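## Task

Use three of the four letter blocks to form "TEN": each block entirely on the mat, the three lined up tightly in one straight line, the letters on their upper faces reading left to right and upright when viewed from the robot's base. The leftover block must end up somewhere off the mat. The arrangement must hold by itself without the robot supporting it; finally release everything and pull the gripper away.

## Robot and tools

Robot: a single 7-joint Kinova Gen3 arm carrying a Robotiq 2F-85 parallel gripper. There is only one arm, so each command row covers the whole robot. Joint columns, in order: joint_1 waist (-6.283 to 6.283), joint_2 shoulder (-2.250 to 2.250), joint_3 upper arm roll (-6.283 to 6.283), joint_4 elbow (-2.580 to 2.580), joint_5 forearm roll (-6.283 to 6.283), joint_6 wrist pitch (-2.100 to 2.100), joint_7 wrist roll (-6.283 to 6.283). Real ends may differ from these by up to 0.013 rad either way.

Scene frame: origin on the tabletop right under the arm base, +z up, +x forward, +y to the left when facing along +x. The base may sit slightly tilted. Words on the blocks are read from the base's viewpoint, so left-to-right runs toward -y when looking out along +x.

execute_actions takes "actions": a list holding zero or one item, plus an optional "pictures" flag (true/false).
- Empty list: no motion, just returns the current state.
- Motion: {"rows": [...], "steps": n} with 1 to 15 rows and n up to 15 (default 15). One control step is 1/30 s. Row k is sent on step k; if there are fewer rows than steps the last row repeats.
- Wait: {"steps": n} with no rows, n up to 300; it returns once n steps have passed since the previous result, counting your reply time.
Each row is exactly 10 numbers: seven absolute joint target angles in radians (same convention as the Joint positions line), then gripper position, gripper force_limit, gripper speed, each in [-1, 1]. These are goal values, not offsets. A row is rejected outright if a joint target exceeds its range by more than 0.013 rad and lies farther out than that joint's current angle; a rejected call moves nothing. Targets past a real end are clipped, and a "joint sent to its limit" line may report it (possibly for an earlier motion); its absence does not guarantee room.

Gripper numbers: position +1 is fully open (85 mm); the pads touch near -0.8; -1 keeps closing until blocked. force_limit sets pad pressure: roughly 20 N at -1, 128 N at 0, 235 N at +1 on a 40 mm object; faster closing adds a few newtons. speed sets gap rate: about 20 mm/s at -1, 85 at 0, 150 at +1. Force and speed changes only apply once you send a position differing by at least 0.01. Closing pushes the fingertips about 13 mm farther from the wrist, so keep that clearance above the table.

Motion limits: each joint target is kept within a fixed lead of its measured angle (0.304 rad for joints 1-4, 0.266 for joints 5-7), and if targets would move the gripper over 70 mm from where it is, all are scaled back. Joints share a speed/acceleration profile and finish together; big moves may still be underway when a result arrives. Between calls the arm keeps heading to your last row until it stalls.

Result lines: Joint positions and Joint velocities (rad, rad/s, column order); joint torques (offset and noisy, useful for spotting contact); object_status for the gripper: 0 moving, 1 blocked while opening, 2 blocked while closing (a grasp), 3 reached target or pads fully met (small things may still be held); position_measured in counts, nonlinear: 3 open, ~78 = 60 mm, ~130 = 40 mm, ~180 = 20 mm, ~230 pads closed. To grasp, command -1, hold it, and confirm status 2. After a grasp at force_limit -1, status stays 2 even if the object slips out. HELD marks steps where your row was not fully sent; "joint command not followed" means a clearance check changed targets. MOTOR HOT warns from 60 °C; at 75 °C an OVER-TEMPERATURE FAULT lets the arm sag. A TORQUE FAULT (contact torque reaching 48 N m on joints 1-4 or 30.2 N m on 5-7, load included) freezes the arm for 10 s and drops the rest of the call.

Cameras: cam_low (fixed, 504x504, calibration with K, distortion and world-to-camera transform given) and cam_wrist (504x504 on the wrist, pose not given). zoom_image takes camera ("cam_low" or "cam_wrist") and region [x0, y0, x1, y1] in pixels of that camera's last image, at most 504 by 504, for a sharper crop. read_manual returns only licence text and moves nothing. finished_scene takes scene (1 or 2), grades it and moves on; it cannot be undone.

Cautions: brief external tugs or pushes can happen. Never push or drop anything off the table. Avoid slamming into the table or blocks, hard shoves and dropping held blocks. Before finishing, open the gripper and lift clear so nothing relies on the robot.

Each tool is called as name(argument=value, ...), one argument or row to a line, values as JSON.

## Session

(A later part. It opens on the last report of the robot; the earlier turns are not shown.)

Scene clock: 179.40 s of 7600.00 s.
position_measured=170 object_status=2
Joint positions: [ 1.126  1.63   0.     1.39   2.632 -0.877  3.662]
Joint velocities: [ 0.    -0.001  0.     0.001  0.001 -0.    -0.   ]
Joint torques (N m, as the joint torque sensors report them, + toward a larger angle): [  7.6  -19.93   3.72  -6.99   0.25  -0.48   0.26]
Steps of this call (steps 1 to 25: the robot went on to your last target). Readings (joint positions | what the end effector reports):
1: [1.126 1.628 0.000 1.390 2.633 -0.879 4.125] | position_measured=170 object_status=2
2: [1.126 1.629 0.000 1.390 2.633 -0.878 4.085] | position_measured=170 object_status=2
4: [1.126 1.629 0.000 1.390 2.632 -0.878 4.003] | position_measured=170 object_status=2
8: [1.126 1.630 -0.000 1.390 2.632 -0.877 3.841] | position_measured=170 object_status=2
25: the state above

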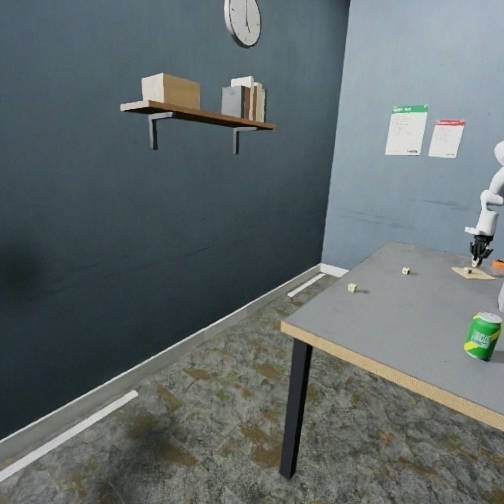

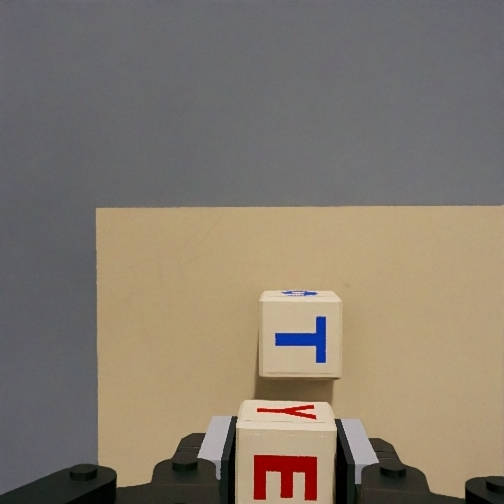

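execute_actions(
  actions=[
    {"rows":[[1.119,1.654,0,1.385,2.615,-0.856,3.675,-1,-0.7,0]],"steps":12},
  ],
)

Scene clock: 181.90 s of 7600.00 s.
position_measured=170 object_status=2
Joint positions: [ 1.119  1.654  0.     1.385  2.615 -0.856  3.675]
Joint velocities: [-0.002  0.002 -0.     0.001 -0.    -0.     0.002]
Joint torques (N m, as the joint torque sensors report them, + toward a larger angle): [  7.56 -19.88   3.57  -6.69   0.35   0.03   0.35]
Steps of this call (steps 1 to 15: the robot went on to your last target; steps 16 to 63: nothing new was sent; steps 64 to 75: all 12 steps of this action). Readings (joint positions | what the end effector reports):
64: [1.126 1.632 0.000 1.390 2.631 -0.876 3.662] | position_measured=170 object_status=2
65: [1.124 1.638 0.000 1.388 2.628 -0.872 3.665] | position_measured=170 object_status=2
67: [1.120 1.651 -0.000 1.386 2.618 -0.860 3.673] | position_measured=170 object_status=2
71: [1.119 1.653 -0.000 1.385 2.615 -0.856 3.675] | position_measured=170 object_status=2
75: the state above

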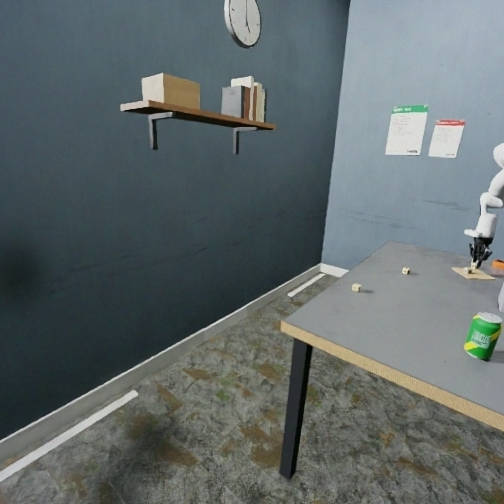

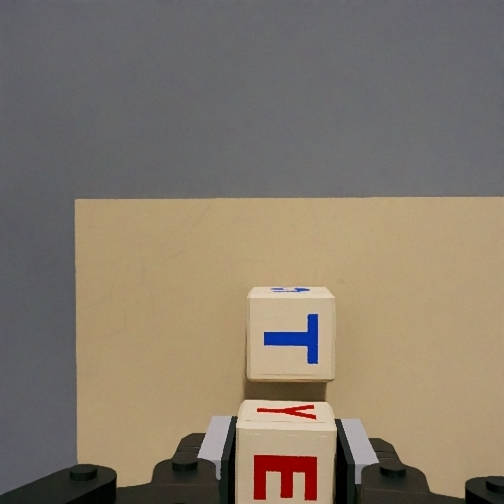

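Clear. Descend.

execute_actions(
  actions=[
    {"rows":[[1.103,1.683,0,1.384,2.591,-0.829,3.692,-1,-0.7,0]],"steps":8},
  ],
  pictures=false,
)

execute_actions(
  actions=[
    {"rows":[[1.1015,1.686,0,1.384,2.5885,-0.8265,3.694,-1,-0.7,0],[1.1015,1.686,0,1.384,2.5885,-0.8265,3.694,-1,-0.7,0],[1.100,1.689,0,1.3835,2.586,-0.824,3.696,-1,-0.7,0],[1.100,1.689,0,1.3835,2.586,-0.824,3.696,-1,-0.7,0],[1.0985,1.692,0,1.3835,2.5835,-0.821,3.697,-1,-0.7,0],[1.0985,1.692,0,1.3835,2.5835,-0.821,3.697,-1,-0.7,0],[1.097,1.6945,0,1.383,2.5815,-0.819,3.699,-1,-0.7,0]]},
  ],
)

Scene clock: 185.03 s of 7600.00 s.
position_measured=170 object_status=2
Joint positions: [ 1.104  1.682 -0.     1.384  2.591 -0.829  3.692]
Joint velocities: [-0.005  0.009  0.006 -0.007 -0.005  0.006  0.005]
Joint torques (N m, as the joint torque sensors report them, + toward a larger angle): [  7.45 -20.04   4.    -6.39   0.37  -0.34   0.04]
Steps of this call (steps 1 to 15: the robot went on to your last target; steps 16 to 86: nothing new was sent; steps 87 to 94: all 8 steps of this action). Readings (joint positions | what the end effector reports):
87: [1.118 1.655 0.000 1.385 2.614 -0.855 3.675] | position_measured=170 object_status=2
88: [1.114 1.661 0.001 1.384 2.610 -0.850 3.678] | position_measured=170 object_status=2
90: [1.106 1.678 0.000 1.384 2.597 -0.835 3.688] | position_measured=170 object_status=2
94: the state above

Scene clock: 185.53 s of 7600.00 s.
position_measured=170 object_status=2
Joint positions: [ 1.097  1.694 -0.     1.383  2.582 -0.819  3.699]
Joint velocities: [-0.001  0.002  0.     0.     0.002  0.     0.   ]
Joint torques (N m, as the joint torque sensors report them, + toward a larger angle): [  7.17 -20.26   3.84  -6.5    0.57  -0.24  -0.03]
Steps of this call (steps 1 to 15: all 15 steps of this action). Readings (joint positions | what the end effector reports):
1: [1.103 1.683 0.000 1.384 2.591 -0.829 3.692] | position_measured=170 object_status=2
2: [1.102 1.684 0.000 1.384 2.590 -0.828 3.693] | position_measured=170 object_status=2
4: [1.101 1.687 0.000 1.384 2.587 -0.825 3.695] | position_measured=170 object_status=2
8: [1.098 1.693 0.000 1.383 2.583 -0.820 3.698] | position_measured=170 object_status=2
15: the state above

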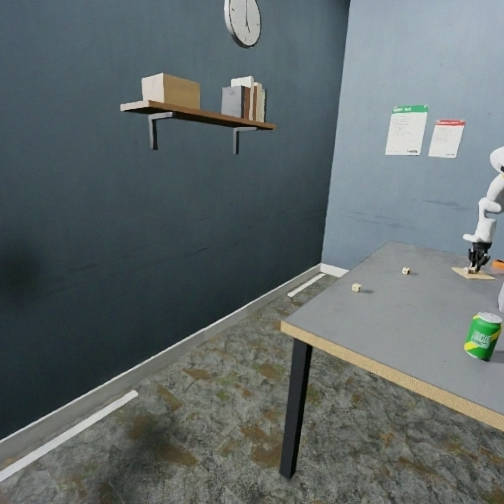

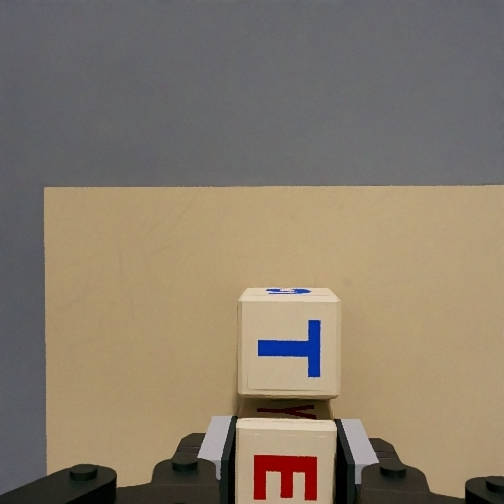

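execute_actions(
  actions=[
    {"rows":[[1.096,1.697,0,1.383,2.580,-0.8165,3.70,-1,-0.7,0]],"steps":10},
  ],
  pictures=false,
)

execute_actions(
  actions=[
    {"rows":[[1.096,1.697,0,1.383,2.580,-0.8165,3.70,0.5,-0.7,0]],"steps":12},
  ],
  pictures=false,
)

execute_actions(
  actions=[
    {"rows":[[1.14,1.61,0,1.387,2.65,-0.895,3.65,0.5,-0.7,0]],"steps":10},
  ],
)

execute_actions(
  actions=[
    {"rows":[[0.85,1.3,0,1.42,2.55,-1.05,3.7,0.5,-0.7,0]]},
  ],
  pictures=false,
)

execute_actions(
  actions=[
    {"rows":[[0.512,1.287,0,1.381,2.293,-1.023,3.71,0.5,-0.7,0]]},
  ],
  pictures=false,
)

execute_actions(
  actions=[
    {"steps":25},
  ],
)

Scene clock: 192.47 s of 7600.00 s.
position_measured=170 object_status=2
Joint positions: [ 1.096  1.697  0.     1.383  2.58  -0.817  3.7  ]
Joint velocities: [-0.001  0.002  0.    -0.001 -0.    -0.    -0.001]
Joint torques (N m, as the joint torque sensors report them, + toward a larger angle): [  8.03 -20.31   3.87  -6.21   0.27  -0.21  -0.02]
Steps of this call (steps 1 to 15: the robot went on to your last target; steps 16 to 140: nothing new was sent; then 1.93 s passed at rest; steps 141 to 150: all 10 steps of this action). Readings (joint positions | what the end effector reports):
141: [1.097 1.695 0.000 1.383 2.581 -0.819 3.699] | position_measured=170 object_status=2
142: [1.096 1.696 0.000 1.383 2.581 -0.818 3.700] | position_measured=170 object_status=2
144: [1.096 1.697 -0.000 1.383 2.580 -0.817 3.700] | position_measured=170 object_status=2
148: [1.096 1.697 -0.000 1.383 2.580 -0.817 3.700] | position_measured=170 object_status=2
150: the state above

Scene clock: 192.87 s of 7600.00 s.
position_measured=99 object_status=0
Joint positions: [ 1.096  1.697 -0.     1.383  2.58  -0.816  3.7  ]
Joint velocities: [-0.     0.001 -0.     0.     0.001  0.    -0.001]
Joint torques (N m, as the joint torque sensors report them, + toward a larger angle): [  7.79 -20.08   4.36  -6.78   0.44  -0.08   0.1 ]
Steps of this call (steps 1 to 12: all 12 steps of this action). Readings (joint positions | what the end effector reports):
1: [1.096 1.697 0.000 1.383 2.580 -0.816 3.700] | position_measured=170 object_status=0
2: [1.096 1.697 -0.000 1.383 2.580 -0.816 3.700] | position_measured=169 object_status=0
4: [1.096 1.697 0.000 1.383 2.580 -0.816 3.700] | position_measured=158 object_status=0
8: [1.096 1.697 0.000 1.383 2.580 -0.816 3.700] | position_measured=129 object_status=0
12: the state above

Scene clock: 193.20 s of 7600.00 s.
position_measured=66 object_status=0
Joint positions: [ 1.138  1.613  0.001  1.386  2.65  -0.895  3.65 ]
Joint velocities: [ 0.013 -0.016 -0.015  0.016  0.004 -0.013 -0.003]
Joint torques (N m, as the joint torque sensors report them, + toward a larger angle): [  7.39 -20.43   3.81  -6.83   0.36  -0.45   0.21]
Steps of this call (steps 1 to 10: all 10 steps of this action). Readings (joint positions | what the end effector reports):
1: [1.097 1.696 -0.000 1.383 2.581 -0.817 3.700] | position_measured=92 object_status=0
2: [1.100 1.690 -0.001 1.384 2.585 -0.822 3.697] | position_measured=84 object_status=0
4: [1.115 1.661 -0.001 1.386 2.606 -0.846 3.681] | position_measured=72 object_status=0
8: [1.137 1.614 0.001 1.385 2.648 -0.892 3.651] | position_measured=67 object_status=0
10: the state above

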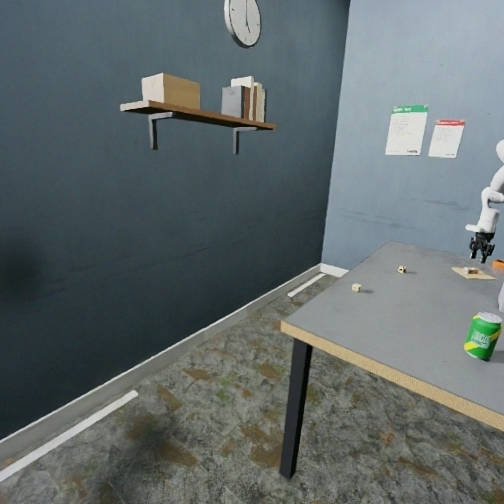

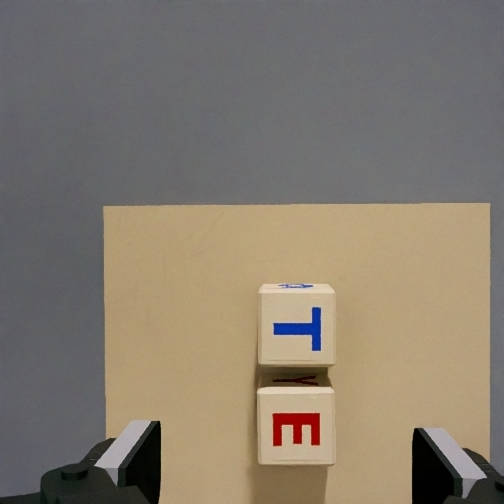

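Scene clock: 193.70 s of 7600.00 s.
position_measured=66 object_status=3
Joint positions: [ 0.883  1.335 -0.     1.415  2.56  -1.033  3.695]
Joint velocities: [-0.44  -0.487 -0.036  0.04  -0.182 -0.267  0.08 ]
Joint torques (N m, as the joint torque sensors report them, + toward a larger angle): [ 13.96 -13.27   6.6   -5.8    0.9    0.05   0.15]
Steps of this call (steps 1 to 15: all 15 steps of this action). Readings (joint positions | what the end effector reports):
1: [1.137 1.611 0.001 1.387 2.650 -0.895 3.651] | position_measured=66 object_status=0
2: [1.131 1.604 0.002 1.388 2.648 -0.898 3.652] | position_measured=66 object_status=0
4: [1.102 1.575 0.004 1.392 2.638 -0.911 3.659] | position_measured=66 object_status=0
8: [1.018 1.483 0.001 1.400 2.608 -0.957 3.672] | position_measured=66 object_status=3
15: the state above

Scene clock: 194.20 s of 7600.00 s.
position_measured=66 object_status=3
Joint positions: [ 0.539  1.289 -0.002  1.383  2.31  -1.025  3.709]
Joint velocities: [-0.417 -0.04  -0.03  -0.05  -0.35   0.018  0.015]
Joint torques (N m, as the joint torque sensors report them, + toward a larger angle): [ 19.48 -15.55   9.06  -4.93   0.91  -0.25  -0.21]
Steps of this call (steps 1 to 15: all 15 steps of this action). Readings (joint positions | what the end effector reports):
1: [0.867 1.321 -0.001 1.416 2.555 -1.040 3.697] | position_measured=66 object_status=3
2: [0.847 1.312 0.001 1.416 2.547 -1.042 3.699] | position_measured=66 object_status=3
4: [0.798 1.309 0.002 1.412 2.513 -1.039 3.701] | position_measured=66 object_status=3
8: [0.698 1.303 0.000 1.401 2.433 -1.033 3.704] | position_measured=66 object_status=3
15: the state above

Scene clock: 195.03 s of 7600.00 s.
position_measured=66 object_status=3
Joint positions: [ 0.512  1.287 -0.     1.381  2.293 -1.023  3.71 ]
Joint velocities: [ 0.001 -0.     0.    -0.001  0.     0.     0.001]
Joint torques (N m, as the joint torque sensors report them, + toward a larger angle): [ 15.06 -16.45   6.27  -5.84   0.38  -0.38   0.04]
Steps of this call (steps 1 to 25: the robot went on to your last target). Readings (joint positions | what the end effector reports):
1: [0.528 1.288 -0.003 1.382 2.301 -1.024 3.710] | position_measured=66 object_status=3
2: [0.521 1.287 -0.003 1.381 2.295 -1.024 3.710] | position_measured=66 object_status=3
4: [0.517 1.287 -0.002 1.381 2.293 -1.023 3.710] | position_measured=66 object_status=3
8: [0.514 1.287 0.000 1.381 2.293 -1.023 3.710] | position_measured=66 object_status=3
25: the state above

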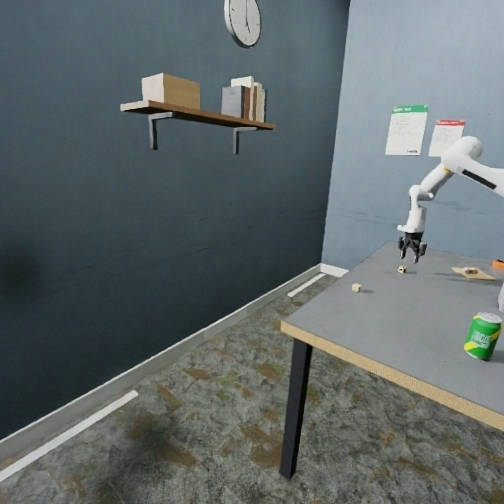

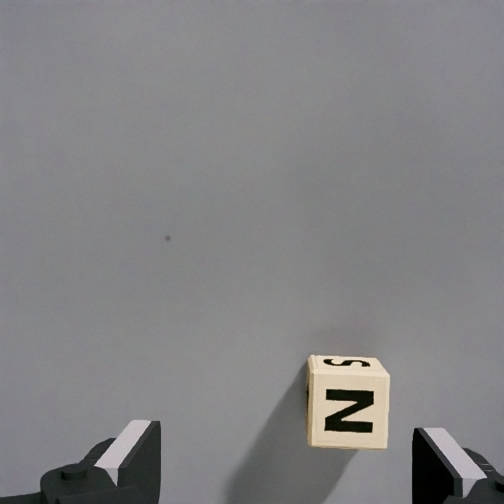

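execute_actions(
  actions=[
    {"rows":[[0.4505,1.383,0,1.2975,2.2425,-0.993,3.67,0.5,-0.7,0]]},
  ],
)

execute_actions(
  actions=[
    {"rows":[[0.4505,1.383,0,1.2975,2.2425,-0.993,3.67,-1,-0.7,0]]},
  ],
  pictures=false,
)

execute_actions(
  actions=[
    {"steps":10},
  ],
  pictures=false,
)

execute_actions(
  actions=[
    {"rows":[[0.512,1.287,0,1.381,2.293,-1.023,3.7,-1,-0.7,0]],"steps":9},
  ],
  pictures=false,
)

execute_actions(
  actions=[
    {"rows":[[0.9,1.3,0,1.42,2.58,-1.05,3.7,-1,-0.7,0]]},
  ],
  pictures=false,
)

execute_actions(
  actions=[
    {"rows":[[1.2,1.59,0,1.36,2.72,-0.935,3.65,-1,-0.7,0]]},
  ],
  pictures=false,
)

execute_actions(
  actions=[
    {"steps":10},
  ],
  pictures=false,
)

execute_actions(
  actions=[
    {"rows":[[1.183,1.677,0,1.356,2.674,-0.863,3.685,-1,-0.7,0]]},
  ],
)

Scene clock: 204.67 s of 7600.00 s.
position_measured=66 object_status=3
Joint positions: [ 0.451  1.382  0.     1.298  2.243 -0.993  3.67 ]
Joint velocities: [-0.005  0.011 -0.001 -0.001  0.001 -0.     0.001]
Joint torques (N m, as the joint torque sensors report them, + toward a larger angle): [ 15.51 -17.     6.03  -5.83   0.23  -0.29  -0.09]
Steps of this call (steps 1 to 15: the robot went on to your last target; steps 16 to 90: nothing new was sent; then 6.13 s passed at rest; steps 91 to 105: all 15 steps of this action). Readings (joint positions | what the end effector reports):
91: [0.511 1.288 0.000 1.380 2.293 -1.023 3.710] | position_measured=66 object_status=3
92: [0.507 1.295 0.001 1.375 2.290 -1.021 3.708] | position_measured=66 object_status=3
94: [0.488 1.324 0.002 1.351 2.277 -1.013 3.697] | position_measured=66 object_status=3
98: [0.454 1.377 -0.002 1.303 2.244 -0.994 3.672] | position_measured=66 object_status=3
105: the state above

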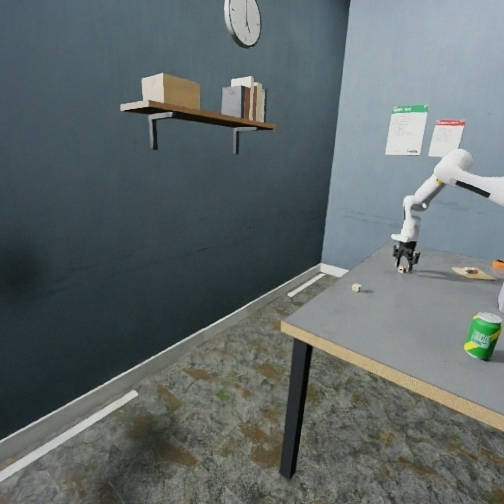

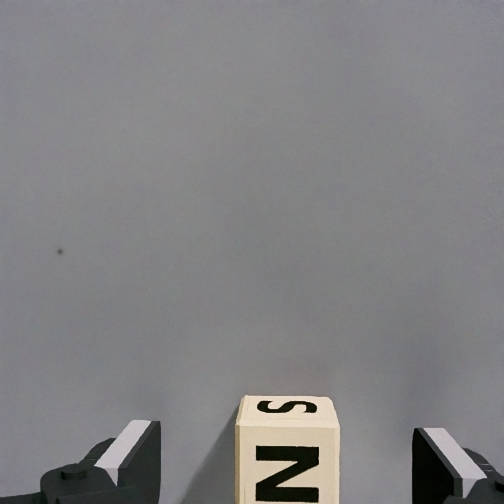

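Scene clock: 205.17 s of 7600.00 s.
position_measured=160 object_status=0
Joint positions: [ 0.451  1.383  0.     1.297  2.242 -0.993  3.67 ]
Joint velocities: [ 0.     0.001  0.    -0.001 -0.     0.    -0.001]
Joint torques (N m, as the joint torque sensors report them, + toward a larger angle): [ 15.77 -16.65   6.35  -5.68   0.38  -0.03   0.07]
Steps of this call (steps 1 to 15: all 15 steps of this action). Readings (joint positions | what the end effector reports):
1: [0.451 1.382 -0.000 1.298 2.243 -0.993 3.670] | position_measured=66 object_status=0
2: [0.451 1.382 -0.000 1.298 2.243 -0.993 3.670] | position_measured=68 object_status=0
4: [0.451 1.383 -0.000 1.298 2.243 -0.993 3.670] | position_measured=78 object_status=0
8: [0.451 1.383 -0.000 1.298 2.243 -0.993 3.670] | position_measured=107 object_status=0
15: the state above

Scene clock: 205.50 s of 7600.00 s.
position_measured=170 object_status=2
Joint positions: [ 0.451  1.383  0.     1.297  2.242 -0.993  3.67 ]
Joint velocities: [ 0.001  0.001  0.     0.001 -0.    -0.001  0.001]
Joint torques (N m, as the joint torque sensors report them, + toward a larger angle): [ 15.32 -16.95   6.33  -5.46   0.4   -0.3    0.2 ]
Steps of this call (steps 1 to 10: the robot went on to your last target). Readings (joint positions | what the end effector reports):
1: [0.451 1.383 0.000 1.297 2.243 -0.993 3.670] | position_measured=167 object_status=0
2: [0.451 1.383 0.000 1.297 2.243 -0.993 3.670] | position_measured=170 object_status=0
4: [0.451 1.383 0.000 1.297 2.243 -0.993 3.670] | position_measured=170 object_status=0
8: [0.451 1.383 0.000 1.297 2.242 -0.993 3.670] | position_measured=170 object_status=2
10: the state above

Scene clock: 205.80 s of 7600.00 s.
position_measured=170 object_status=2
Joint positions: [ 0.509  1.291  0.002  1.378  2.293 -1.023  3.7  ]
Joint velocities: [ 0.015 -0.012 -0.007  0.041  0.018 -0.007  0.013]
Joint torques (N m, as the joint torque sensors report them, + toward a larger angle): [ 12.74 -14.37   5.07  -6.14   0.2   -0.1   -0.07]
Steps of this call (steps 1 to 9: all 9 steps of this action). Readings (joint positions | what the end effector reports):
1: [0.452 1.381 -0.000 1.298 2.243 -0.993 3.670] | position_measured=170 object_status=2
2: [0.456 1.375 -0.001 1.304 2.245 -0.995 3.672] | position_measured=170 object_status=2
4: [0.474 1.346 -0.002 1.328 2.259 -1.003 3.680] | position_measured=170 object_status=2
8: [0.508 1.293 0.002 1.376 2.291 -1.022 3.699] | position_measured=170 object_status=2
9: the state above

Scene clock: 206.30 s of 7600.00 s.
position_measured=170 object_status=2
Joint positions: [ 0.825  1.298 -0.     1.412  2.527 -1.045  3.7  ]
Joint velocities: [ 0.723  0.016  0.023  0.073  0.532 -0.045  0.001]
Joint torques (N m, as the joint torque sensors report them, + toward a larger angle): [ 11.11 -16.97   5.11  -6.51   0.62  -0.29  -0.04]
Steps of this call (steps 1 to 15: all 15 steps of this action). Readings (joint positions | what the end effector reports):
1: [0.511 1.291 0.001 1.379 2.294 -1.023 3.700] | position_measured=170 object_status=2
2: [0.518 1.291 -0.001 1.381 2.297 -1.024 3.700] | position_measured=170 object_status=2
4: [0.548 1.292 -0.004 1.384 2.320 -1.027 3.700] | position_measured=170 object_status=2
8: [0.647 1.294 -0.001 1.395 2.401 -1.034 3.700] | position_measured=170 object_status=2
15: the state above

Scene clock: 206.80 s of 7600.00 s.
position_measured=170 object_status=2
Joint positions: [ 1.152  1.548  0.001  1.367  2.698 -0.95   3.657]
Joint velocities: [ 0.568  0.505  0.026 -0.083  0.302  0.203 -0.09 ]
Joint torques (N m, as the joint torque sensors report them, + toward a larger angle): [  4.76 -21.79   2.19  -7.97  -0.28  -0.55   0.24]
Steps of this call (steps 1 to 15: all 15 steps of this action). Readings (joint positions | what the end effector reports):
1: [0.848 1.299 0.001 1.414 2.544 -1.046 3.700] | position_measured=170 object_status=2
2: [0.868 1.303 0.001 1.414 2.558 -1.044 3.699] | position_measured=170 object_status=2
4: [0.905 1.328 0.000 1.409 2.578 -1.035 3.695] | position_measured=170 object_status=2
8: [0.994 1.410 0.000 1.394 2.621 -1.004 3.681] | position_measured=170 object_status=2
15: the state above

Scene clock: 207.13 s of 7600.00 s.
position_measured=170 object_status=2
Joint positions: [ 1.198  1.589  0.     1.36   2.72  -0.935  3.65 ]
Joint velocities: [ 0.014  0.009  0.001 -0.     0.    -0.    -0.002]
Joint torques (N m, as the joint torque sensors report them, + toward a larger angle): [  6.77 -20.76   3.38  -7.88   0.53  -0.36   0.09]
Steps of this call (steps 1 to 10: the robot went on to your last target). Readings (joint positions | what the end effector reports):
1: [1.169 1.563 0.002 1.365 2.707 -0.944 3.654] | position_measured=170 object_status=2
2: [1.182 1.574 0.003 1.363 2.714 -0.940 3.652] | position_measured=170 object_status=2
4: [1.193 1.585 0.003 1.362 2.721 -0.935 3.650] | position_measured=170 object_status=2
8: [1.197 1.588 0.000 1.360 2.720 -0.935 3.650] | position_measured=170 object_status=2
10: the state above

Scene clock: 207.63 s of 7600.00 s.
position_measured=170 object_status=2
Joint positions: [ 1.183  1.676  0.     1.356  2.674 -0.863  3.685]
Joint velocities: [-0.001  0.005 -0.     0.    -0.001 -0.     0.   ]
Joint torques (N m, as the joint torque sensors report them, + toward a larger angle): [  6.83 -20.13   3.35  -7.04   0.58  -0.31   0.13]
Steps of this call (steps 1 to 15: all 15 steps of this action). Readings (joint positions | what the end effector reports):
1: [1.198 1.591 0.000 1.360 2.719 -0.934 3.651] | position_measured=170 object_status=2
2: [1.197 1.597 0.000 1.359 2.716 -0.930 3.654] | position_measured=170 object_status=2
4: [1.191 1.626 0.001 1.357 2.700 -0.908 3.666] | position_measured=170 object_status=2
8: [1.184 1.673 -0.000 1.358 2.675 -0.865 3.684] | position_measured=170 object_status=2
15: the state above

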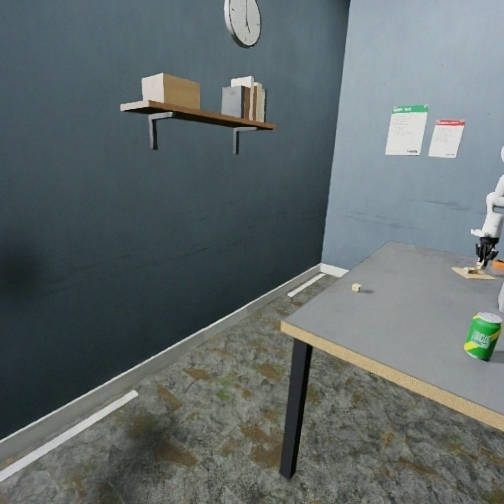

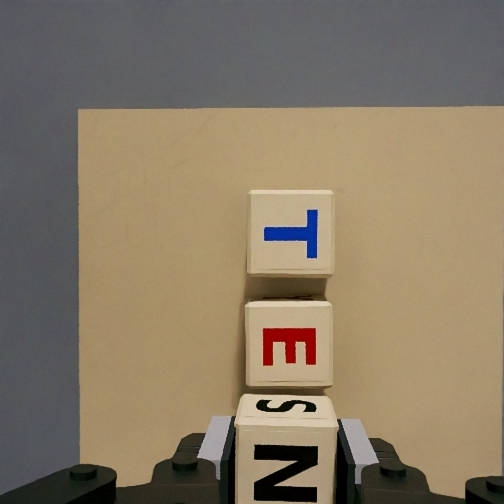

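execute_actions(
  actions=[
    {"rows":[[1.189,1.680,0,1.353,2.678,-0.863,3.685,-1,-0.7,0]],"steps":6},
  ],
  pictures=false,
)

execute_actions(
  actions=[
    {"rows":[[1.170,1.713,0,1.353,2.652,-0.832,3.704,-1,-0.7,0]],"steps":9},
  ],
  pictures=false,
)

execute_actions(
  actions=[
    {"rows":[[1.1685,1.716,0,1.353,2.650,-0.8295,3.705,-1,-0.7,0],[1.1685,1.716,0,1.353,2.650,-0.8295,3.705,-1,-0.7,0],[1.167,1.719,0,1.353,2.648,-0.827,3.707,-1,-0.7,0],[1.167,1.719,0,1.353,2.648,-0.827,3.707,-1,-0.7,0],[1.1655,1.722,0,1.3525,2.646,-0.824,3.708,-1,-0.7,0],[1.1655,1.722,0,1.3525,2.646,-0.824,3.708,-1,-0.7,0],[1.164,1.7245,0,1.3525,2.644,-0.822,3.710,-1,-0.7,0],[1.164,1.7245,0,1.3525,2.644,-0.822,3.710,-1,-0.7,0],[1.1625,1.7275,0,1.3525,2.642,-0.819,3.711,-1,-0.7,0]]},
  ],
)

Scene clock: 214.13 s of 7600.00 s.
position_measured=170 object_status=2
Joint positions: [ 1.189  1.68   0.     1.353  2.678 -0.863  3.685]
Joint velocities: [ 0.004  0.002 -0.003 -0.002 -0.001 -0.001  0.002]
Joint torques (N m, as the joint torque sensors report them, + toward a larger angle): [  6.85 -20.65   3.97  -6.76   0.53  -0.36  -0.04]
Steps of this call (steps 1 to 15: the robot went on to your last target; steps 16 to 90: nothing new was sent; then 3.30 s passed at rest; steps 91 to 96: all 6 steps of this action). Readings (joint positions | what the end effector reports):
91: [1.184 1.678 -0.000 1.356 2.674 -0.863 3.685] | position_measured=170 object_status=2
92: [1.187 1.679 -0.001 1.354 2.676 -0.863 3.685] | position_measured=170 object_status=2
94: [1.188 1.680 0.000 1.353 2.678 -0.863 3.685] | position_measured=170 object_status=2
96: the state above

Scene clock: 214.43 s of 7600.00 s.
position_measured=170 object_status=2
Joint positions: [ 1.171  1.712 -0.     1.353  2.652 -0.832  3.704]
Joint velocities: [-0.006  0.008  0.004 -0.004 -0.001  0.003  0.002]
Joint torques (N m, as the joint torque sensors report them, + toward a larger angle): [  6.9  -20.85   3.89  -6.28   0.55  -0.07  -0.02]
Steps of this call (steps 1 to 9: all 9 steps of this action). Readings (joint positions | what the end effector reports):
1: [1.188 1.681 0.000 1.353 2.677 -0.862 3.685] | position_measured=170 object_status=2
2: [1.184 1.687 0.001 1.352 2.673 -0.857 3.688] | position_measured=170 object_status=2
4: [1.174 1.706 0.000 1.352 2.659 -0.840 3.699] | position_measured=170 object_status=2
8: [1.171 1.712 -0.000 1.353 2.652 -0.832 3.704] | position_measured=170 object_status=2
9: the state above

Scene clock: 214.93 s of 7600.00 s.
position_measured=170 object_status=2
Joint positions: [ 1.163  1.727 -0.     1.353  2.642 -0.819  3.711]
Joint velocities: [-0.002 -0.     0.    -0.001 -0.001  0.001 -0.   ]
Joint torques (N m, as the joint torque sensors report them, + toward a larger angle): [  6.71 -20.97   3.9   -6.94   0.49  -0.48  -0.11]
Steps of this call (steps 1 to 15: all 15 steps of this action). Readings (joint positions | what the end effector reports):
1: [1.170 1.713 0.000 1.353 2.652 -0.832 3.704] | position_measured=170 object_status=2
2: [1.169 1.714 0.000 1.353 2.651 -0.831 3.705] | position_measured=170 object_status=2
4: [1.168 1.717 0.000 1.353 2.649 -0.828 3.706] | position_measured=170 object_status=2
8: [1.165 1.723 0.000 1.353 2.645 -0.823 3.709] | position_measured=170 object_status=2
15: the state above

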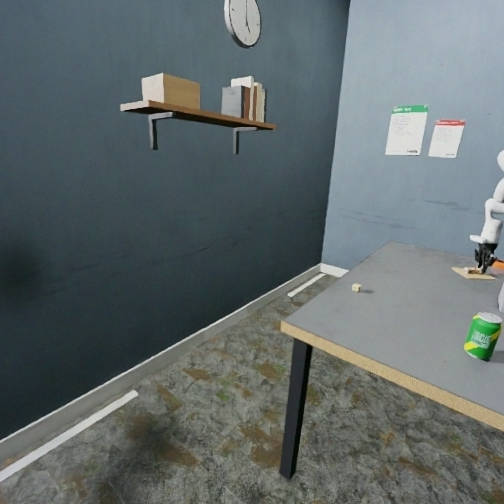

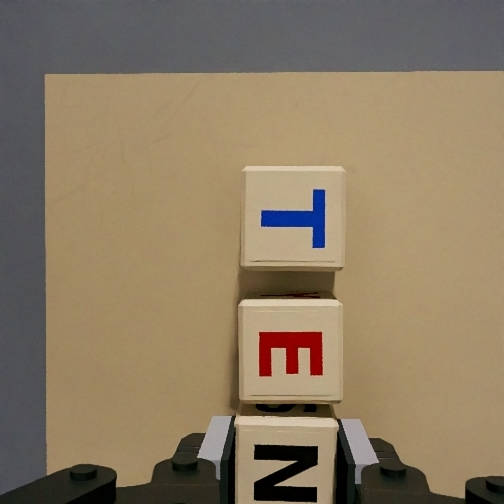

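execute_actions(
  actions=[
    {"rows":[[1.1615,1.730,0,1.3525,2.640,-0.817,3.712,-1,-0.7,0],[1.1615,1.730,0,1.3525,2.640,-0.817,3.712,-1,-0.7,0],[1.1615,1.730,0,1.3525,2.640,-0.817,3.712,-1,-0.7,0],[1.1615,1.730,0,1.3525,2.640,-0.817,3.712,-1,-0.7,0],[1.1615,1.730,0,1.3525,2.640,-0.817,3.712,-1,-0.7,0],[1.1615,1.730,0,1.3525,2.640,-0.817,3.712,0.5,-0.7,0]],"steps":15},
  ],
)

execute_actions(
  actions=[
    {"rows":[[1.2,1.64,0,1.357,2.70,-0.895,3.665,0.5,-0.7,0]],"steps":15},
  ],
  pictures=false,
)

execute_actions(
  actions=[
    {"rows":[[1.2,1.45,0,1.36,2.75,-1.05,3.65,0.5,-0.7,0]],"steps":15},
  ],
)

Scene clock: 222.73 s of 7600.00 s.
position_measured=114 object_status=0
Joint positions: [ 1.162  1.73  -0.     1.353  2.64  -0.817  3.712]
Joint velocities: [-0.    -0.    -0.     0.002  0.001 -0.     0.001]
Joint torques (N m, as the joint torque sensors report them, + toward a larger angle): [  6.56 -20.87   3.96  -6.43   0.51  -0.32  -0.07]
Steps of this call (steps 1 to 15: the robot went on to your last target; steps 16 to 90: nothing new was sent; then 4.30 s passed at rest; steps 91 to 105: all 15 steps of this action). Readings (joint positions | what the end effector reports):
91: [1.162 1.728 0.000 1.352 2.642 -0.819 3.711] | position_measured=170 object_status=2
92: [1.162 1.729 0.000 1.352 2.641 -0.818 3.712] | position_measured=170 object_status=2
94: [1.162 1.729 0.000 1.352 2.640 -0.817 3.712] | position_measured=170 object_status=2
98: [1.162 1.730 0.000 1.352 2.640 -0.817 3.712] | position_measured=164 object_status=0
105: the state above

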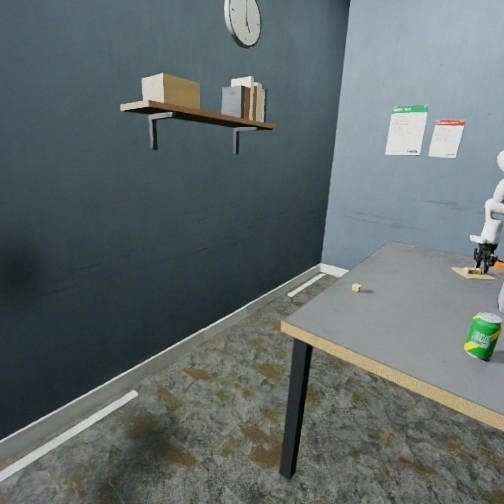

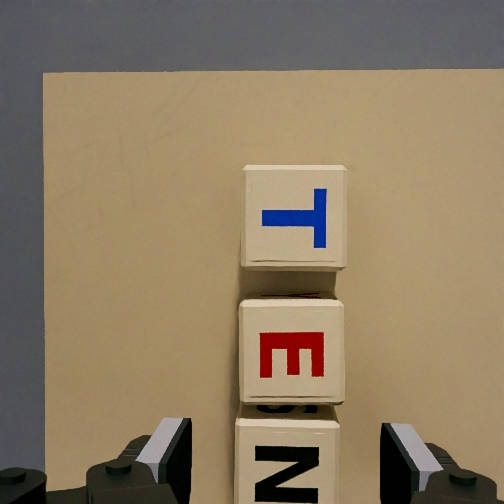

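Scene clock: 223.23 s of 7600.00 s.
position_measured=66 object_status=0
Joint positions: [ 1.2    1.641 -0.     1.357  2.7   -0.895  3.665]
Joint velocities: [ 0.004 -0.007  0.    -0.001 -0.     0.     0.001]
Joint torques (N m, as the joint torque sensors report them, + toward a larger angle): [  7.22 -20.6    3.66  -7.23   0.28  -0.38   0.24]
Steps of this call (steps 1 to 15: all 15 steps of this action). Readings (joint positions | what the end effector reports):
1: [1.162 1.729 -0.000 1.353 2.640 -0.817 3.712] | position_measured=107 object_status=0
2: [1.165 1.724 -0.001 1.354 2.643 -0.821 3.709] | position_measured=99 object_status=0
4: [1.177 1.696 -0.001 1.356 2.660 -0.843 3.696] | position_measured=84 object_status=0
8: [1.198 1.645 0.001 1.355 2.698 -0.892 3.667] | position_measured=68 object_status=0
15: the state above

Scene clock: 223.73 s of 7600.00 s.
position_measured=66 object_status=3
Joint positions: [ 1.2    1.453 -0.     1.359  2.75  -1.05   3.65 ]
Joint velocities: [-0.    -0.024  0.001  0.012  0.002 -0.004 -0.001]
Joint torques (N m, as the joint torque sensors report them, + toward a larger angle): [  7.27 -18.95   3.35  -8.47   0.37  -0.33   0.05]
Steps of this call (steps 1 to 15: all 15 steps of this action). Readings (joint positions | what the end effector reports):
1: [1.200 1.639 0.000 1.357 2.700 -0.896 3.665] | position_measured=66 object_status=0
2: [1.200 1.633 0.000 1.358 2.702 -0.900 3.665] | position_measured=66 object_status=3
4: [1.200 1.604 0.000 1.359 2.709 -0.922 3.662] | position_measured=66 object_status=3
8: [1.200 1.506 -0.000 1.359 2.734 -1.002 3.655] | position_measured=66 object_status=3
15: the state above

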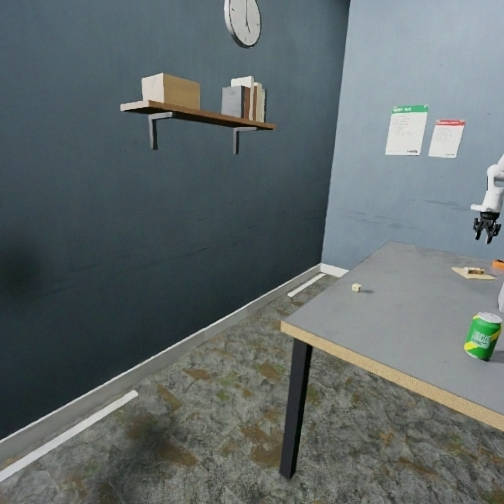

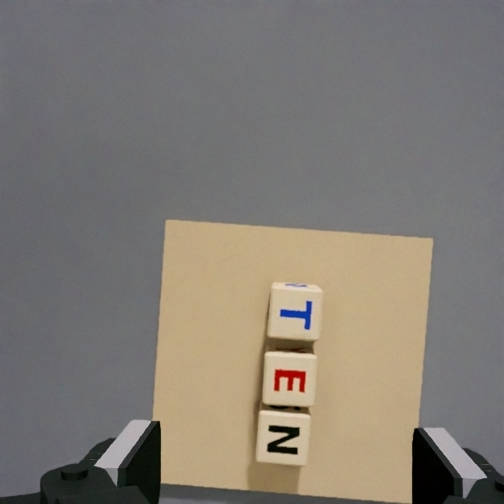

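finished_scene(
  scene=2,
)

The scene is finished: the task was done.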